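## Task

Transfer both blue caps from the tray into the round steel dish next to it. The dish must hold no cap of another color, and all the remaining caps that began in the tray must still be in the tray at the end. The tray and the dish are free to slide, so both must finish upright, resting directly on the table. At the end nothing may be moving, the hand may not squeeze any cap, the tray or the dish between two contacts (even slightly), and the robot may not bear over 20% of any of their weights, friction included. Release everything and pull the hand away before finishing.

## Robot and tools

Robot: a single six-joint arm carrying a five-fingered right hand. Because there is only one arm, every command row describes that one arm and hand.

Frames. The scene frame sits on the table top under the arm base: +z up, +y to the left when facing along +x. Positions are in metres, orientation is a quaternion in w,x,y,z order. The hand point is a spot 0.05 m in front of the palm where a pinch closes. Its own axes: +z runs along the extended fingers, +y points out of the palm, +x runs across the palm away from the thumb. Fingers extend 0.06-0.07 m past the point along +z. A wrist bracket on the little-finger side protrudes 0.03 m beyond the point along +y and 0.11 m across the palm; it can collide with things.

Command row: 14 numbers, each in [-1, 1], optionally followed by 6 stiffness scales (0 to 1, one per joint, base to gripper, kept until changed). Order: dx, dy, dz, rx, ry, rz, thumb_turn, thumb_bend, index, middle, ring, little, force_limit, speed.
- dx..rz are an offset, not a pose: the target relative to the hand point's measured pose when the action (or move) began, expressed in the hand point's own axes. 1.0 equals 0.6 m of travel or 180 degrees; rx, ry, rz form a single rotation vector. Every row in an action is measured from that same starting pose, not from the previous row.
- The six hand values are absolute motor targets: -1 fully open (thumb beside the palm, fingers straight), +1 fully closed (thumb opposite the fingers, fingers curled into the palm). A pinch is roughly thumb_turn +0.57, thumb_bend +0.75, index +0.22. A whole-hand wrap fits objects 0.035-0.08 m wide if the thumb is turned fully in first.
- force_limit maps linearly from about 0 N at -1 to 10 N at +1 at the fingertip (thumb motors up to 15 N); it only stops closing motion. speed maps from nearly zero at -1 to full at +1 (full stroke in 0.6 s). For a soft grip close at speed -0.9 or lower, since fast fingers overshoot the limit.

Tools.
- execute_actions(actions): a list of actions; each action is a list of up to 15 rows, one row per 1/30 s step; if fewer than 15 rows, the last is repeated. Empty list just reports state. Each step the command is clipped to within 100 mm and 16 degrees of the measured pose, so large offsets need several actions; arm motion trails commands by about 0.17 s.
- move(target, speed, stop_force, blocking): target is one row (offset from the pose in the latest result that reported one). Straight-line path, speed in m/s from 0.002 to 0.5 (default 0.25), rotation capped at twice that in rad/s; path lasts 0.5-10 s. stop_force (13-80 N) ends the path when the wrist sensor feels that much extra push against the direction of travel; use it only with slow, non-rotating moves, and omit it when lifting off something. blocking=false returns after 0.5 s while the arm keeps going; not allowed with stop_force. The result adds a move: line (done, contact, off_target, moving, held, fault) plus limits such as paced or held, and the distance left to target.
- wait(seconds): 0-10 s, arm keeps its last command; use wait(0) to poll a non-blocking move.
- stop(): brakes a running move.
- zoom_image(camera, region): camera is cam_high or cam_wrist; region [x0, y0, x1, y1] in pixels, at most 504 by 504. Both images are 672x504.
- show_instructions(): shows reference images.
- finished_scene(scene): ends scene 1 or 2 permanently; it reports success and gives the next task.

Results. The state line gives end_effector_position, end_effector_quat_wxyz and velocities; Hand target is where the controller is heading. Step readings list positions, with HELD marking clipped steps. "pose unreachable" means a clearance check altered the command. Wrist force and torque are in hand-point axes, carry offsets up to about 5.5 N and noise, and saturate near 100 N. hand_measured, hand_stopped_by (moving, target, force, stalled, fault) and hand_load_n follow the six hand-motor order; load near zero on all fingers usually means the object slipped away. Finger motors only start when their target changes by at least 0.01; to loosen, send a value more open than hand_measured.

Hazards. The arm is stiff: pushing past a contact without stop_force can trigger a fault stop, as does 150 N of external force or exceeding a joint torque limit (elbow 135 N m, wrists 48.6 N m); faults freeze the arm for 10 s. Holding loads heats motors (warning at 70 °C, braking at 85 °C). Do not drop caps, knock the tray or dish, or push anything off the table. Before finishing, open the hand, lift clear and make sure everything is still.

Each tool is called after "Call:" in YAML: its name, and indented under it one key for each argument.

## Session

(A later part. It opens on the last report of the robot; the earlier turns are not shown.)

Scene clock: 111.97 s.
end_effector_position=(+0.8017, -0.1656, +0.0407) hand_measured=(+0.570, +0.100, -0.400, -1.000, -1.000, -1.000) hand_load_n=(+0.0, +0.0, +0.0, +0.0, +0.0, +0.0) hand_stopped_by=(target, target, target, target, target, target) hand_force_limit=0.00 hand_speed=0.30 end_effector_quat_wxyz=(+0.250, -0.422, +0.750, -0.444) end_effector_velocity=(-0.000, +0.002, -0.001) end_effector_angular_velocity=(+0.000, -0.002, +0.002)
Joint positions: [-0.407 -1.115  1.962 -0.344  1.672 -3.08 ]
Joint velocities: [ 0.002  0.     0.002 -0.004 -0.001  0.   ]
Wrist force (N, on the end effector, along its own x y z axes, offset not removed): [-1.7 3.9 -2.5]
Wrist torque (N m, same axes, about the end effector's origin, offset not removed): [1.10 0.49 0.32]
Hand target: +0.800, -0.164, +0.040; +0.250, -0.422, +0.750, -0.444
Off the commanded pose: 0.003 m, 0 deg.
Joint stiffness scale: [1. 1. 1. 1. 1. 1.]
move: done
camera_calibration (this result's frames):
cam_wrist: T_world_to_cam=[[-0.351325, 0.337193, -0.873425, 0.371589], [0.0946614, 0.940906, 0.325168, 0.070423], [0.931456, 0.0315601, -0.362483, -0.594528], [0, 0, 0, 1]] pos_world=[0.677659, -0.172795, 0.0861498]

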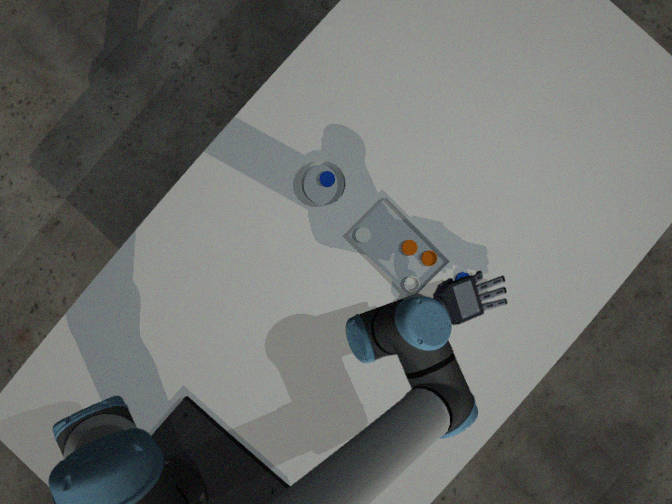

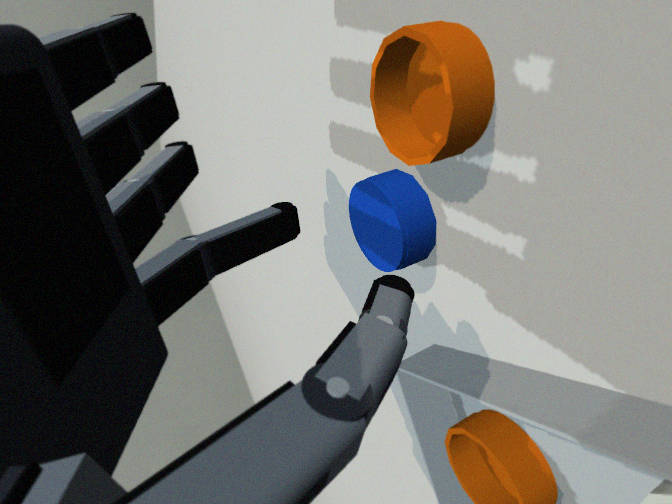

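Call:
move:
  target: [0, 0.0247, 0.0138, 0, 0, 0, 0.57, 0.1, -0.55, -1, -1, -1, 0.0, 0.3]
  speed: 0.03

Scene clock: 115.57 s.
end_effector_position=(+0.8034, -0.1664, +0.0259) hand_measured=(+0.570, +0.100, -0.550, -1.000, -1.000, -1.000) hand_load_n=(+0.0, +0.0, +0.0, +0.0, +0.0, +0.0) hand_stopped_by=(target, target, target, target, target, target) hand_force_limit=0.00 hand_speed=0.30 end_effector_quat_wxyz=(+0.251, -0.421, +0.749, -0.445) end_effector_velocity=(+0.002, -0.001, +0.001) end_effector_angular_velocity=(-0.002, -0.007, -0.001)
Joint positions: [-0.407 -1.093  1.965 -0.371  1.672 -3.08 ]
Joint velocities: [-0.    -0.    -0.    -0.007  0.001  0.001]
Wrist force (N, on the end effector, along its own x y z axes, offset not removed): [1.8 1.9 -1.3]
Wrist torque (N m, same axes, about the end effector's origin, offset not removed): [0.83 -0.05 0.43]
Hand target: +0.802, -0.166, +0.024; +0.250, -0.422, +0.750, -0.444
Off the commanded pose: 0.003 m, 0 deg.
Joint stiffness scale: [1. 1. 1. 1. 1. 1.]
move: done
camera_calibration (this result's frames):
cam_wrist: T_world_to_cam=[[-0.349447, 0.33638, -0.874491, 0.357904], [0.0940576, 0.941212, 0.324459, 0.0764757], [0.932223, 0.0311288, -0.360543, -0.602238], [0, 0, 0, 1]] pos_world=[0.679295, -0.173625, 0.0710383]

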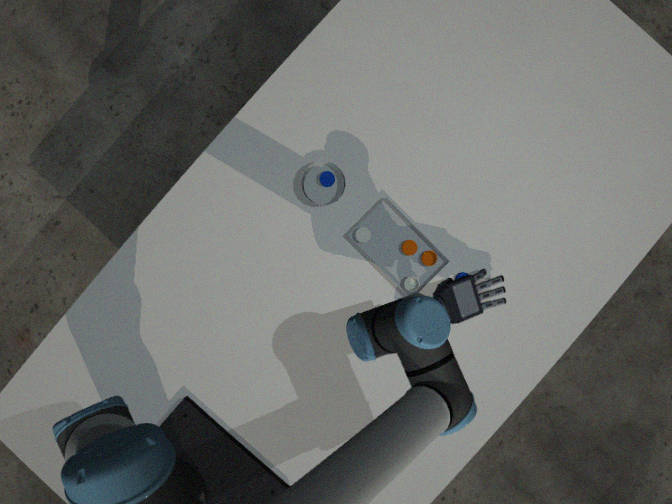

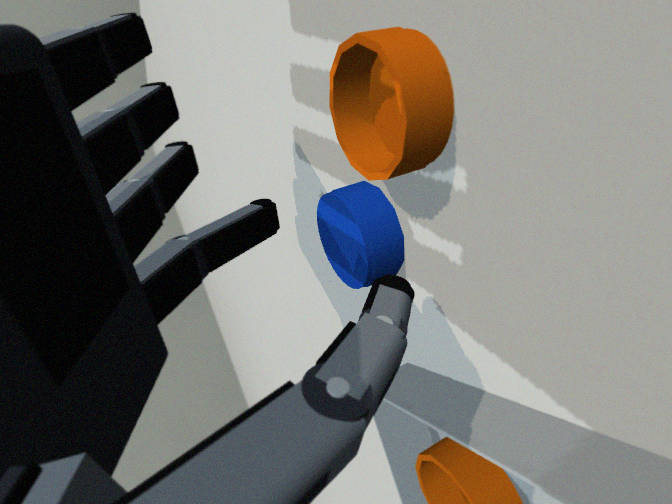

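Thumb is clear of the cap. Descend further.

Call:
move:
  target: [0, 0.0189, 0.0105, 0, 0, 0, 0.57, 0.1, -0.55, -1, -1, -1, 0.0, 0.3]
  speed: 0.025

Scene clock: 118.60 s.
end_effector_position=(+0.8058, -0.1675, +0.0169) hand_measured=(+0.570, +0.100, -0.550, -1.000, -1.000, -1.000) hand_load_n=(+0.0, +0.0, +0.0, +0.0, +0.0, +0.0) hand_stopped_by=(target, target, target, target, target, target) hand_force_limit=0.00 hand_speed=0.30 end_effector_quat_wxyz=(+0.252, -0.421, +0.748, -0.447) end_effector_velocity=(+0.002, -0.002, +0.001) end_effector_angular_velocity=(-0.005, -0.007, -0.002)
Joint positions: [-0.407 -1.079  1.965 -0.39   1.672 -3.08 ]
Joint velocities: [-0.     0.     0.001 -0.009  0.002 -0.001]
Wrist force (N, on the end effector, along its own x y z axes, offset not removed): [-3.0 -2.5 -10.1]
Wrist torque (N m, same axes, about the end effector's origin, offset not removed): [0.65 0.80 -0.06]
Hand target: +0.804, -0.166, +0.013; +0.251, -0.421, +0.749, -0.445
Off the commanded pose: 0.005 m, 0 deg.
Joint stiffness scale: [1. 1. 1. 1. 1. 1.]
move: off_target
camera_calibration (this result's frames):
cam_wrist: T_world_to_cam=[[-0.346125, 0.334859, -0.876394, 0.348318], [0.0928088, 0.941774, 0.323185, 0.0813391], [0.933587, 0.0305255, -0.357049, -0.608881], [0, 0, 0, 1]] pos_world=[0.681456, -0.174654, 0.0615752]

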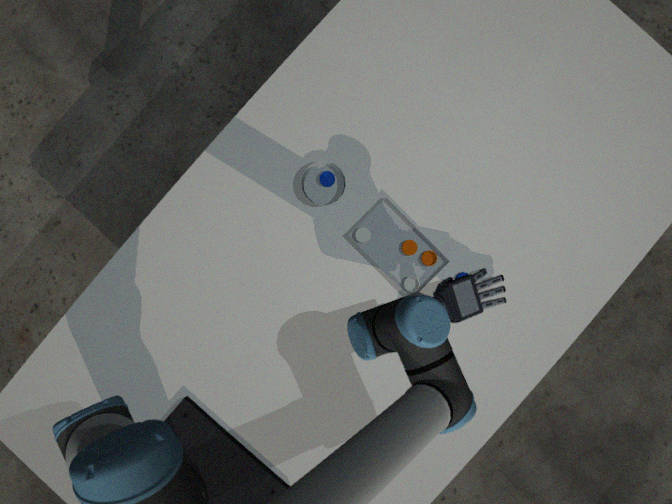

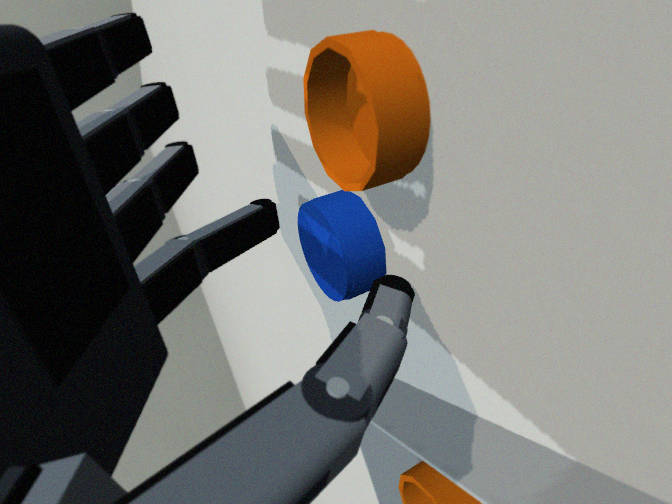

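Call:
execute_actions:
  actions:
    - [[0,0,0,0,0,0, 0.57, 0.6, 0.2, -1, -1, -1, -0.3, -0.6]]
    - [[0,0,0,0,0,0, 0.57, 0.6, 0.2, -1, -1, -1, -0.3, -0.6]]
    - [[0,0,0,0,0,0, 0.57, 0.6, 0.2, -1, -1, -1, -0.3, -0.6]]
    - [[0,0,0,0,0,0, 0.57, 0.6, 0.2, -1, -1, -1, -0.3, -0.6]]

Scene clock: 123.83 s.
end_effector_position=(+0.8058, -0.1675, +0.0169) hand_measured=(+0.570, +0.342, -0.154, -1.000, -1.000, -1.000) hand_load_n=(+0.0, +5.0, +8.0, +0.0, +0.0, +0.0) hand_stopped_by=(target, force, force, target, target, target) hand_force_limit=-0.30 hand_speed=-0.60 end_effector_quat_wxyz=(+0.252, -0.421, +0.748, -0.447) end_effector_velocity=(+0.000, +0.000, -0.000) end_effector_angular_velocity=(+0.001, +0.000, +0.001)
Joint positions: [-0.407 -1.079  1.965 -0.39   1.672 -3.08 ]
Joint velocities: [ 0.     0.     0.    -0.    -0.001 -0.   ]
Wrist force (N, on the end effector, along its own x y z axes, offset not removed): [0.1 -2.2 -4.4]
Wrist torque (N m, same axes, about the end effector's origin, offset not removed): [0.55 0.30 0.05]
Hand target: +0.806, -0.168, +0.017; +0.252, -0.421, +0.748, -0.447
Off the commanded pose: 0.000 m, 0 deg.
Joint stiffness scale: [1. 1. 1. 1. 1. 1.]
Step readings (end_effector_position; steps 1 to 15: 1st action; 16 to 30: 2nd action; 31 to 45: 3rd action; 46 to 60: 4th action):
0: (+0.8059, -0.1676, +0.0169)
1: (+0.8059, -0.1676, +0.0169)
2: (+0.8059, -0.1676, +0.0169)
4: (+0.8059, -0.1676, +0.0169)
8: (+0.8059, -0.1676, +0.0169)
15: (+0.8058, -0.1675, +0.0169)
16: (+0.8058, -0.1675, +0.0169)
17: (+0.8058, -0.1675, +0.0169)
19: (+0.8058, -0.1675, +0.0169)
23: (+0.8058, -0.1675, +0.0169)
30: (+0.8058, -0.1675, +0.0169)
31: (+0.8058, -0.1675, +0.0169)
32: (+0.8058, -0.1675, +0.0169)
34: (+0.8058, -0.1675, +0.0169)
38: (+0.8058, -0.1675, +0.0169)
45: (+0.8058, -0.1675, +0.0169)
46: (+0.8058, -0.1675, +0.0169)
47: (+0.8058, -0.1675, +0.0169)
49: (+0.8058, -0.1675, +0.0169)
53: (+0.8058, -0.1675, +0.0169)
60: end_effector_position above
camera_calibration (this result's frames):
cam_wrist: T_world_to_cam=[[-0.345746, 0.334685, -0.876611, 0.347955], [0.0926667, 0.941838, 0.323039, 0.0814795], [0.933741, 0.0304568, -0.35665, -0.609039], [0, 0, 0, 1]] pos_world=[0.681438, -0.174646, 0.0614857]

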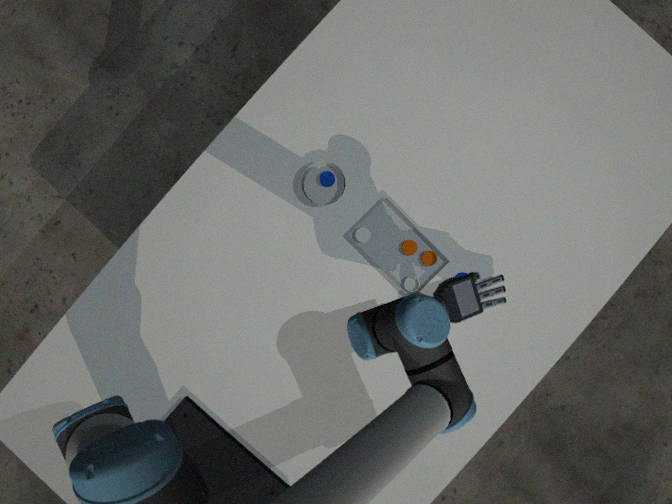

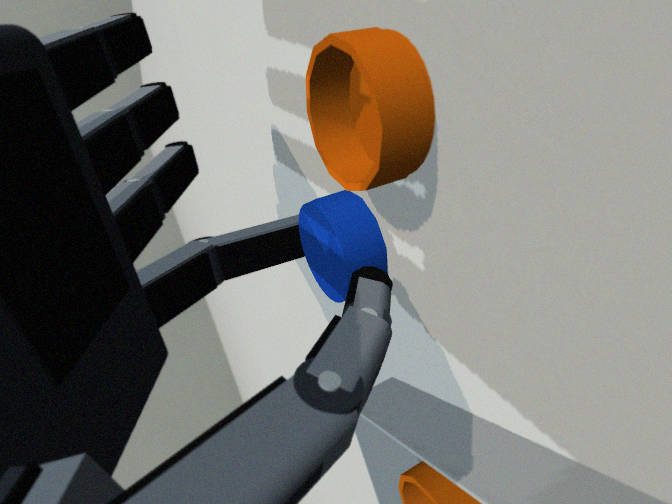

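Call:
move:
  target: [0, -0.1322, -0.071, 0, 0, 0, 0.57, 0.6, 0.2, -1, -1, -1, -0.3, -0.6]
  speed: 0.08

Scene clock: 132.20 s.
end_effector_position=(+0.8047, -0.1666, +0.1057) hand_measured=(+0.570, +0.342, -0.154, -1.000, -1.000, -1.000) hand_load_n=(+0.0, +6.0, +8.0, +0.0, +0.0, +0.0) hand_stopped_by=(target, force, force, target, target, target) hand_force_limit=-0.30 hand_speed=-0.60 end_effector_quat_wxyz=(+0.252, -0.421, +0.748, -0.447) end_effector_velocity=(-0.004, +0.002, -0.002) end_effector_angular_velocity=(+0.004, +0.013, -0.001)
Joint positions: [-0.407 -1.193  1.929 -0.239  1.672 -3.08 ]
Joint velocities: [ 0.001  0.     0.     0.013  0.002 -0.001]
Wrist force (N, on the end effector, along its own x y z axes, offset not removed): [-2.6 -0.3 -2.2]
Wrist torque (N m, same axes, about the end effector's origin, offset not removed): [0.46 0.60 -0.08]
Hand target: +0.806, -0.168, +0.107; +0.252, -0.421, +0.748, -0.447
Off the commanded pose: 0.002 m, 0 deg.
Joint stiffness scale: [1. 1. 1. 1. 1. 1.]
move: done
camera_calibration (this result's frames):
cam_wrist: T_world_to_cam=[[-0.345989, 0.334796, -0.876472, 0.425378], [0.0927578, 0.941797, 0.323133, 0.051945], [0.933642, 0.0305008, -0.356906, -0.57632], [0, 0, 0, 1]] pos_world=[0.680435, -0.173758, 0.150355]

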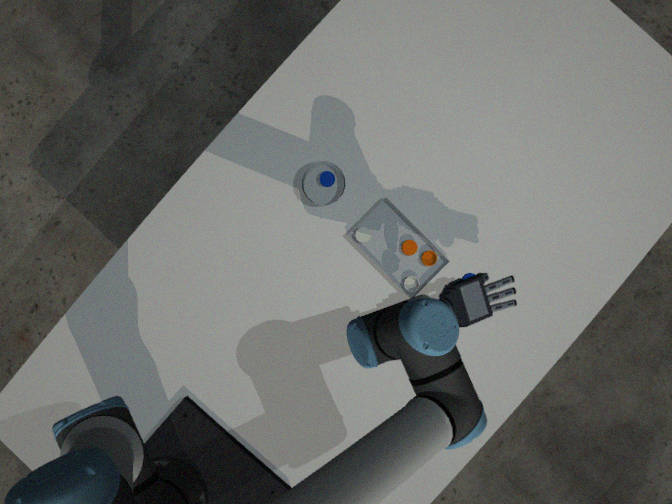

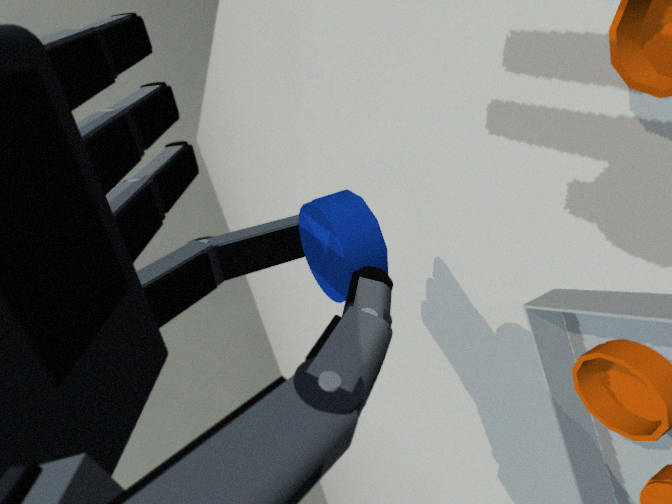

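Call:
move:
  target: [-0.4777, 0.2127, -0.3402, 0, -0.3133, -0.1683, 0.57, 0.6, 0.2, -1, -1, -1, -0.3, -0.6]
  speed: 0.2

Scene clock: 147.43 s.
end_effector_position=(+0.7475, +0.2012, +0.0902) hand_measured=(+0.570, +0.342, -0.154, -1.000, -1.000, -1.000) hand_load_n=(+0.0, +6.0, +8.0, +0.0, +0.0, +0.0) hand_stopped_by=(target, force, force, target, target, target) hand_force_limit=-0.30 hand_speed=-0.60 end_effector_quat_wxyz=(-0.451, +0.752, -0.414, +0.246) end_effector_velocity=(+0.003, +0.000, +0.004) end_effector_angular_velocity=(-0.005, -0.005, +0.013)
Joint positions: [-0.172 -1.18   1.967 -0.155  0.917 -3.556]
Joint velocities: [-0.    -0.    -0.009  0.012 -0.009 -0.015]
Wrist force (N, on the end effector, along its own x y z axes, offset not removed): [2.9 -4.5 -2.9]
Wrist torque (N m, same axes, about the end effector's origin, offset not removed): [-0.25 -0.15 0.18]
Hand target: +0.749, +0.203, +0.091; -0.451, +0.753, -0.411, +0.246
Off the commanded pose: 0.002 m, 0 deg.
Joint stiffness scale: [1. 1. 1. 1. 1. 1.]
move: done
camera_calibration (this result's frames):
cam_wrist: T_world_to_cam=[[-0.452554, -0.159809, -0.8773, 0.448115], [-0.803399, 0.499992, 0.323353, 0.474566], [0.386969, 0.851157, -0.354664, -0.296348], [0, 0, 0, 1]] pos_world=[0.698739, 0.0865719, 0.134575]

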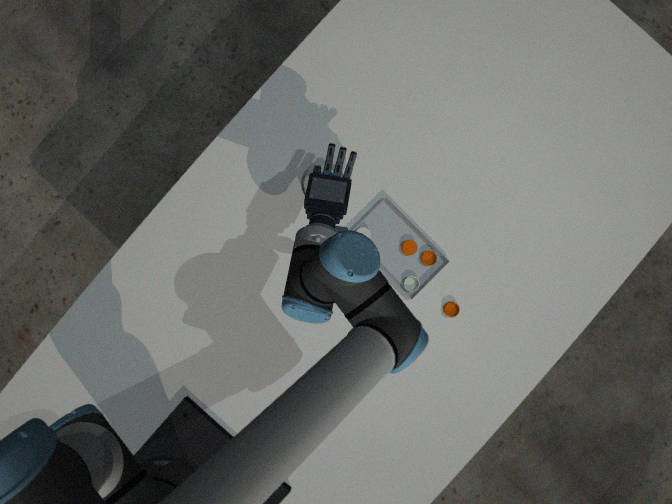

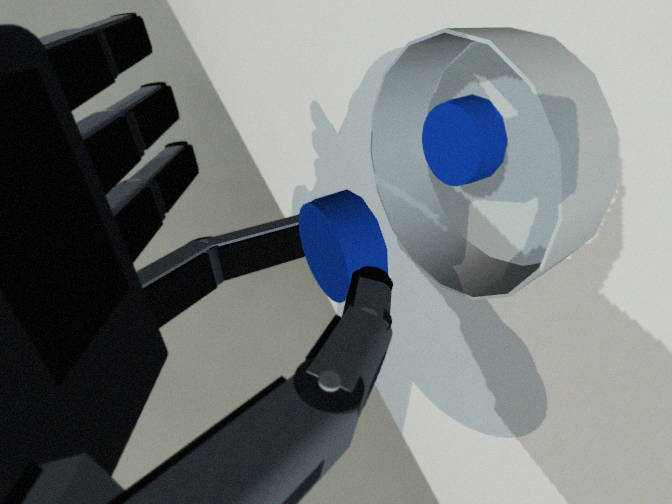

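Call:
move:
  target: [0.01, 0.0823, 0.0365, 0, 0, 0, 0.57, 0.6, 0.2, -1, -1, -1, -0.3, -0.6]
  speed: 0.06

Scene clock: 155.23 s.
end_effector_position=(+0.7483, +0.1950, +0.0376) hand_measured=(+0.570, +0.342, -0.154, -1.000, -1.000, -1.000) hand_load_n=(+0.0, +6.0, +8.0, +0.0, +0.0, +0.0) hand_stopped_by=(target, force, force, target, target, target) hand_force_limit=-0.30 hand_speed=-0.60 end_effector_quat_wxyz=(-0.451, +0.752, -0.414, +0.247) end_effector_velocity=(+0.002, +0.000, +0.001) end_effector_angular_velocity=(-0.002, -0.009, +0.000)
Joint positions: [-0.182 -1.11   1.988 -0.242  0.908 -3.564]
Joint velocities: [ 0.001 -0.     0.    -0.01   0.001  0.001]
Wrist force (N, on the end effector, along its own x y z axes, offset not removed): [2.3 -2.5 -3.3]
Wrist torque (N m, same axes, about the end effector's origin, offset not removed): [0.32 -0.16 0.17]
Hand target: +0.747, +0.194, +0.036; -0.451, +0.752, -0.414, +0.246
Off the commanded pose: 0.002 m, 0 deg.
Joint stiffness scale: [1. 1. 1. 1. 1. 1.]
move: done
camera_calibration (this result's frames):
cam_wrist: T_world_to_cam=[[-0.452233, -0.159794, -0.877469, 0.401058], [-0.803608, 0.499787, 0.323151, 0.495554], [0.38691, 0.851281, -0.354432, -0.310016], [0, 0, 0, 1]] pos_world=[0.699551, 0.0803256, 0.0818977]

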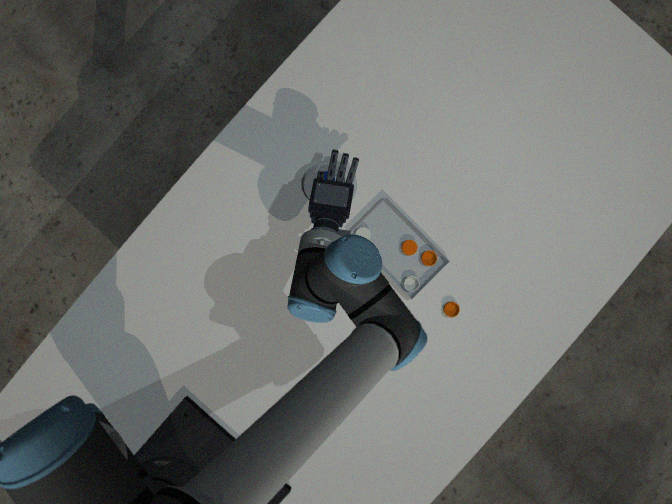

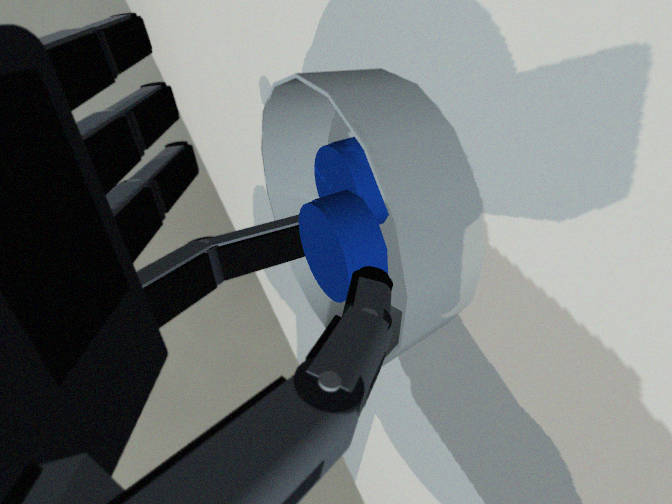

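Call:
execute_actions:
  actions:
    - [[0,0,0,0,0,0, 0.57, 0.2, -0.35, -1, -1, -1, -0.3, 0.0]]
    - [[0,0,0,0,0,0, 0.57, 0.2, -0.35, -1, -1, -1, -0.3, 0.0]]

Call:
move:
  target: [0, -0.1613, -0.0862, 0, 0, 0, 0.57, 0.2, -0.35, -1, -1, -1, -0.3, 0.0]
  speed: 0.1

Scene clock: 159.57 s.
end_effector_position=(+0.7485, +0.1950, +0.0376) hand_measured=(+0.570, +0.200, -0.350, -1.000, -1.000, -1.000) hand_load_n=(+0.0, +0.0, +0.0, +0.0, +0.0, +0.0) hand_stopped_by=(target, target, target, target, target, target) hand_force_limit=-0.30 hand_speed=0.00 end_effector_quat_wxyz=(-0.451, +0.752, -0.413, +0.247) end_effector_velocity=(+0.000, -0.000, +0.000) end_effector_angular_velocity=(-0.000, -0.001, +0.000)
Joint positions: [-0.182 -1.11   1.988 -0.243  0.908 -3.564]
Joint velocities: [-0.     0.     0.    -0.001 -0.    -0.001]
Wrist force (N, on the end effector, along its own x y z axes, offset not removed): [-0.9 -4.5 -4.9]
Wrist torque (N m, same axes, about the end effector's origin, offset not removed): [0.00 0.63 -0.15]
Hand target: +0.749, +0.195, +0.038; -0.451, +0.752, -0.413, +0.247
Off the commanded pose: 0.000 m, 0 deg.
Joint stiffness scale: [1. 1. 1. 1. 1. 1.]
Step readings (end_effector_position; steps 1 to 15: 1st action; 16 to 30: 2nd action):
0: (+0.7486, +0.1950, +0.0376)
1: (+0.7486, +0.1950, +0.0376)
2: (+0.7486, +0.1950, +0.0376)
4: (+0.7486, +0.1950, +0.0376)
8: (+0.7486, +0.1950, +0.0376)
15: (+0.7485, +0.1950, +0.0376)
16: (+0.7485, +0.1950, +0.0376)
17: (+0.7485, +0.1950, +0.0376)
19: (+0.7485, +0.1950, +0.0376)
23: (+0.7485, +0.1950, +0.0376)
30: end_effector_position above
camera_calibration (this result's frames):
cam_wrist: T_world_to_cam=[[-0.451544, -0.159926, -0.877799, 0.400713], [-0.80391, 0.499729, 0.32249, 0.495961], [0.387087, 0.85129, -0.354216, -0.310202], [0, 0, 0, 1]] pos_world=[0.699723, 0.08031, 0.081925]

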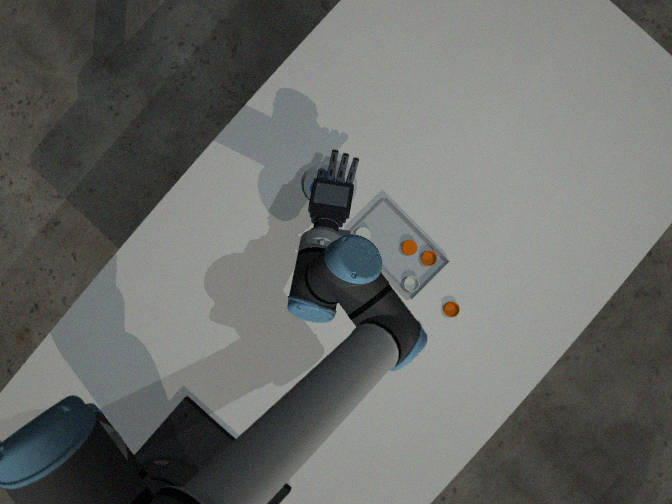

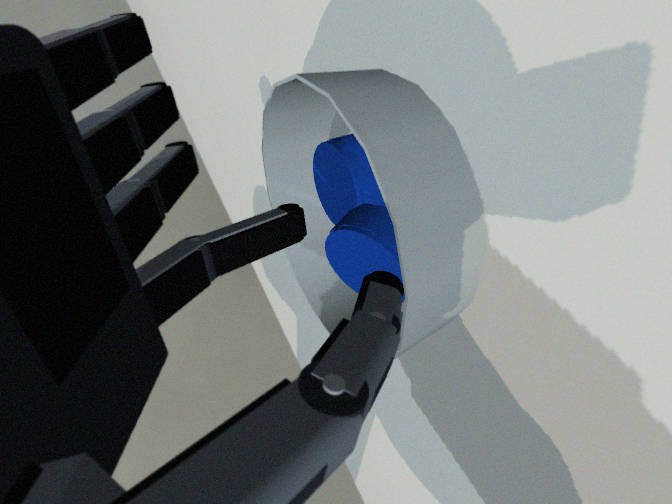

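Scene clock: 161.17 s.
end_effector_position=(+0.7475, +0.1957, +0.1462) hand_measured=(+0.570, +0.200, -0.350, -1.000, -1.000, -1.000) hand_load_n=(+0.0, +0.0, +0.0, +0.0, +0.0, +0.0) hand_stopped_by=(target, target, target, target, target, target) hand_force_limit=-0.30 hand_speed=0.00 end_effector_quat_wxyz=(-0.451, +0.752, -0.413, +0.247) end_effector_velocity=(-0.004, +0.000, -0.000) end_effector_angular_velocity=(+0.002, +0.014, +0.000)
Joint positions: [-0.182 -1.247  1.936 -0.053  0.908 -3.564]
Joint velocities: [-0.001 -0.    -0.     0.016 -0.    -0.002]
Wrist force (N, on the end effector, along its own x y z axes, offset not removed): [-0.5 -0.1 -4.1]
Wrist torque (N m, same axes, about the end effector's origin, offset not removed): [0.50 0.56 0.16]
Hand target: +0.749, +0.195, +0.147; -0.451, +0.752, -0.413, +0.247
Off the commanded pose: 0.002 m, 0 deg.
Joint stiffness scale: [1. 1. 1. 1. 1. 1.]
move: done
camera_calibration (this result's frames):
cam_wrist: T_world_to_cam=[[-0.451695, -0.159895, -0.877727, 0.49579], [-0.803854, 0.499718, 0.322645, 0.459756], [0.387027, 0.851302, -0.354253, -0.271868], [0, 0, 0, 1]] pos_world=[0.698743, 0.0809675, 0.190521]

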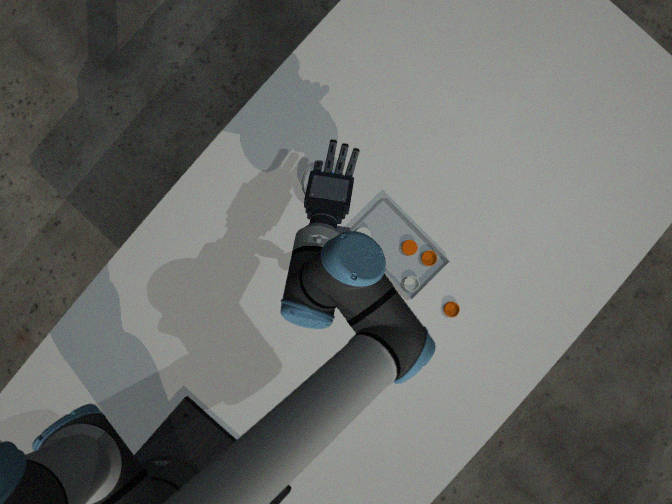

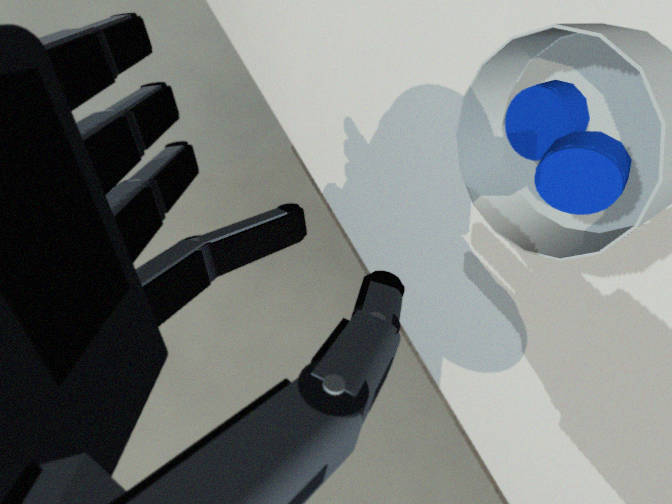

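Call:
wait:
  seconds: 1

Scene clock: 164.50 s.
end_effector_position=(+0.7470, +0.1958, +0.1461) hand_measured=(+0.570, +0.200, -0.350, -1.000, -1.000, -1.000) hand_load_n=(+0.0, +0.0, +0.0, +0.0, +0.0, +0.0) hand_stopped_by=(target, target, target, target, target, target) hand_force_limit=-0.30 hand_speed=0.00 end_effector_quat_wxyz=(-0.451, +0.752, -0.414, +0.246) end_effector_velocity=(-0.000, +0.000, -0.000) end_effector_angular_velocity=(+0.000, +0.001, +0.001)
Joint positions: [-0.182 -1.247  1.936 -0.051  0.908 -3.564]
Joint velocities: [ 0.     0.    -0.     0.001 -0.001 -0.001]
Wrist force (N, on the end effector, along its own x y z axes, offset not removed): [-3.1 1.4 -0.8]
Wrist torque (N m, same axes, about the end effector's origin, offset not removed): [0.57 0.65 0.05]
Hand target: +0.749, +0.195, +0.147; -0.451, +0.752, -0.413, +0.247
Off the commanded pose: 0.002 m, 0 deg.
Joint stiffness scale: [1. 1. 1. 1. 1. 1.]
wait: 1.00 s; at rest from the start
camera_calibration (this result's frames):
cam_wrist: T_world_to_cam=[[-0.453478, -0.159526, -0.876875, 0.49659], [-0.803193, 0.499591, 0.324485, 0.45855], [0.386315, 0.851446, -0.354683, -0.271223], [0, 0, 0, 1]] pos_world=[0.698274, 0.0810634, 0.190457]

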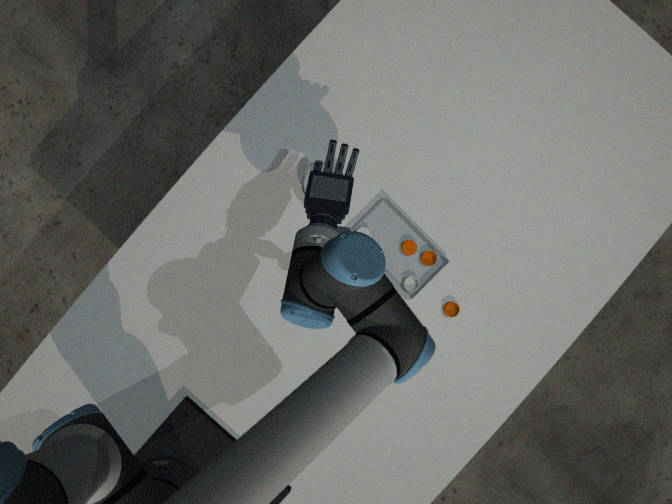

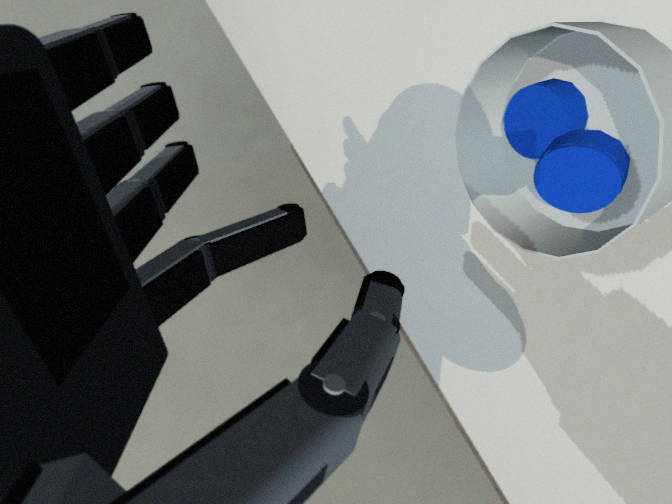

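Call:
finished_scene:
  scene: 2

The scene is finished: the task was done.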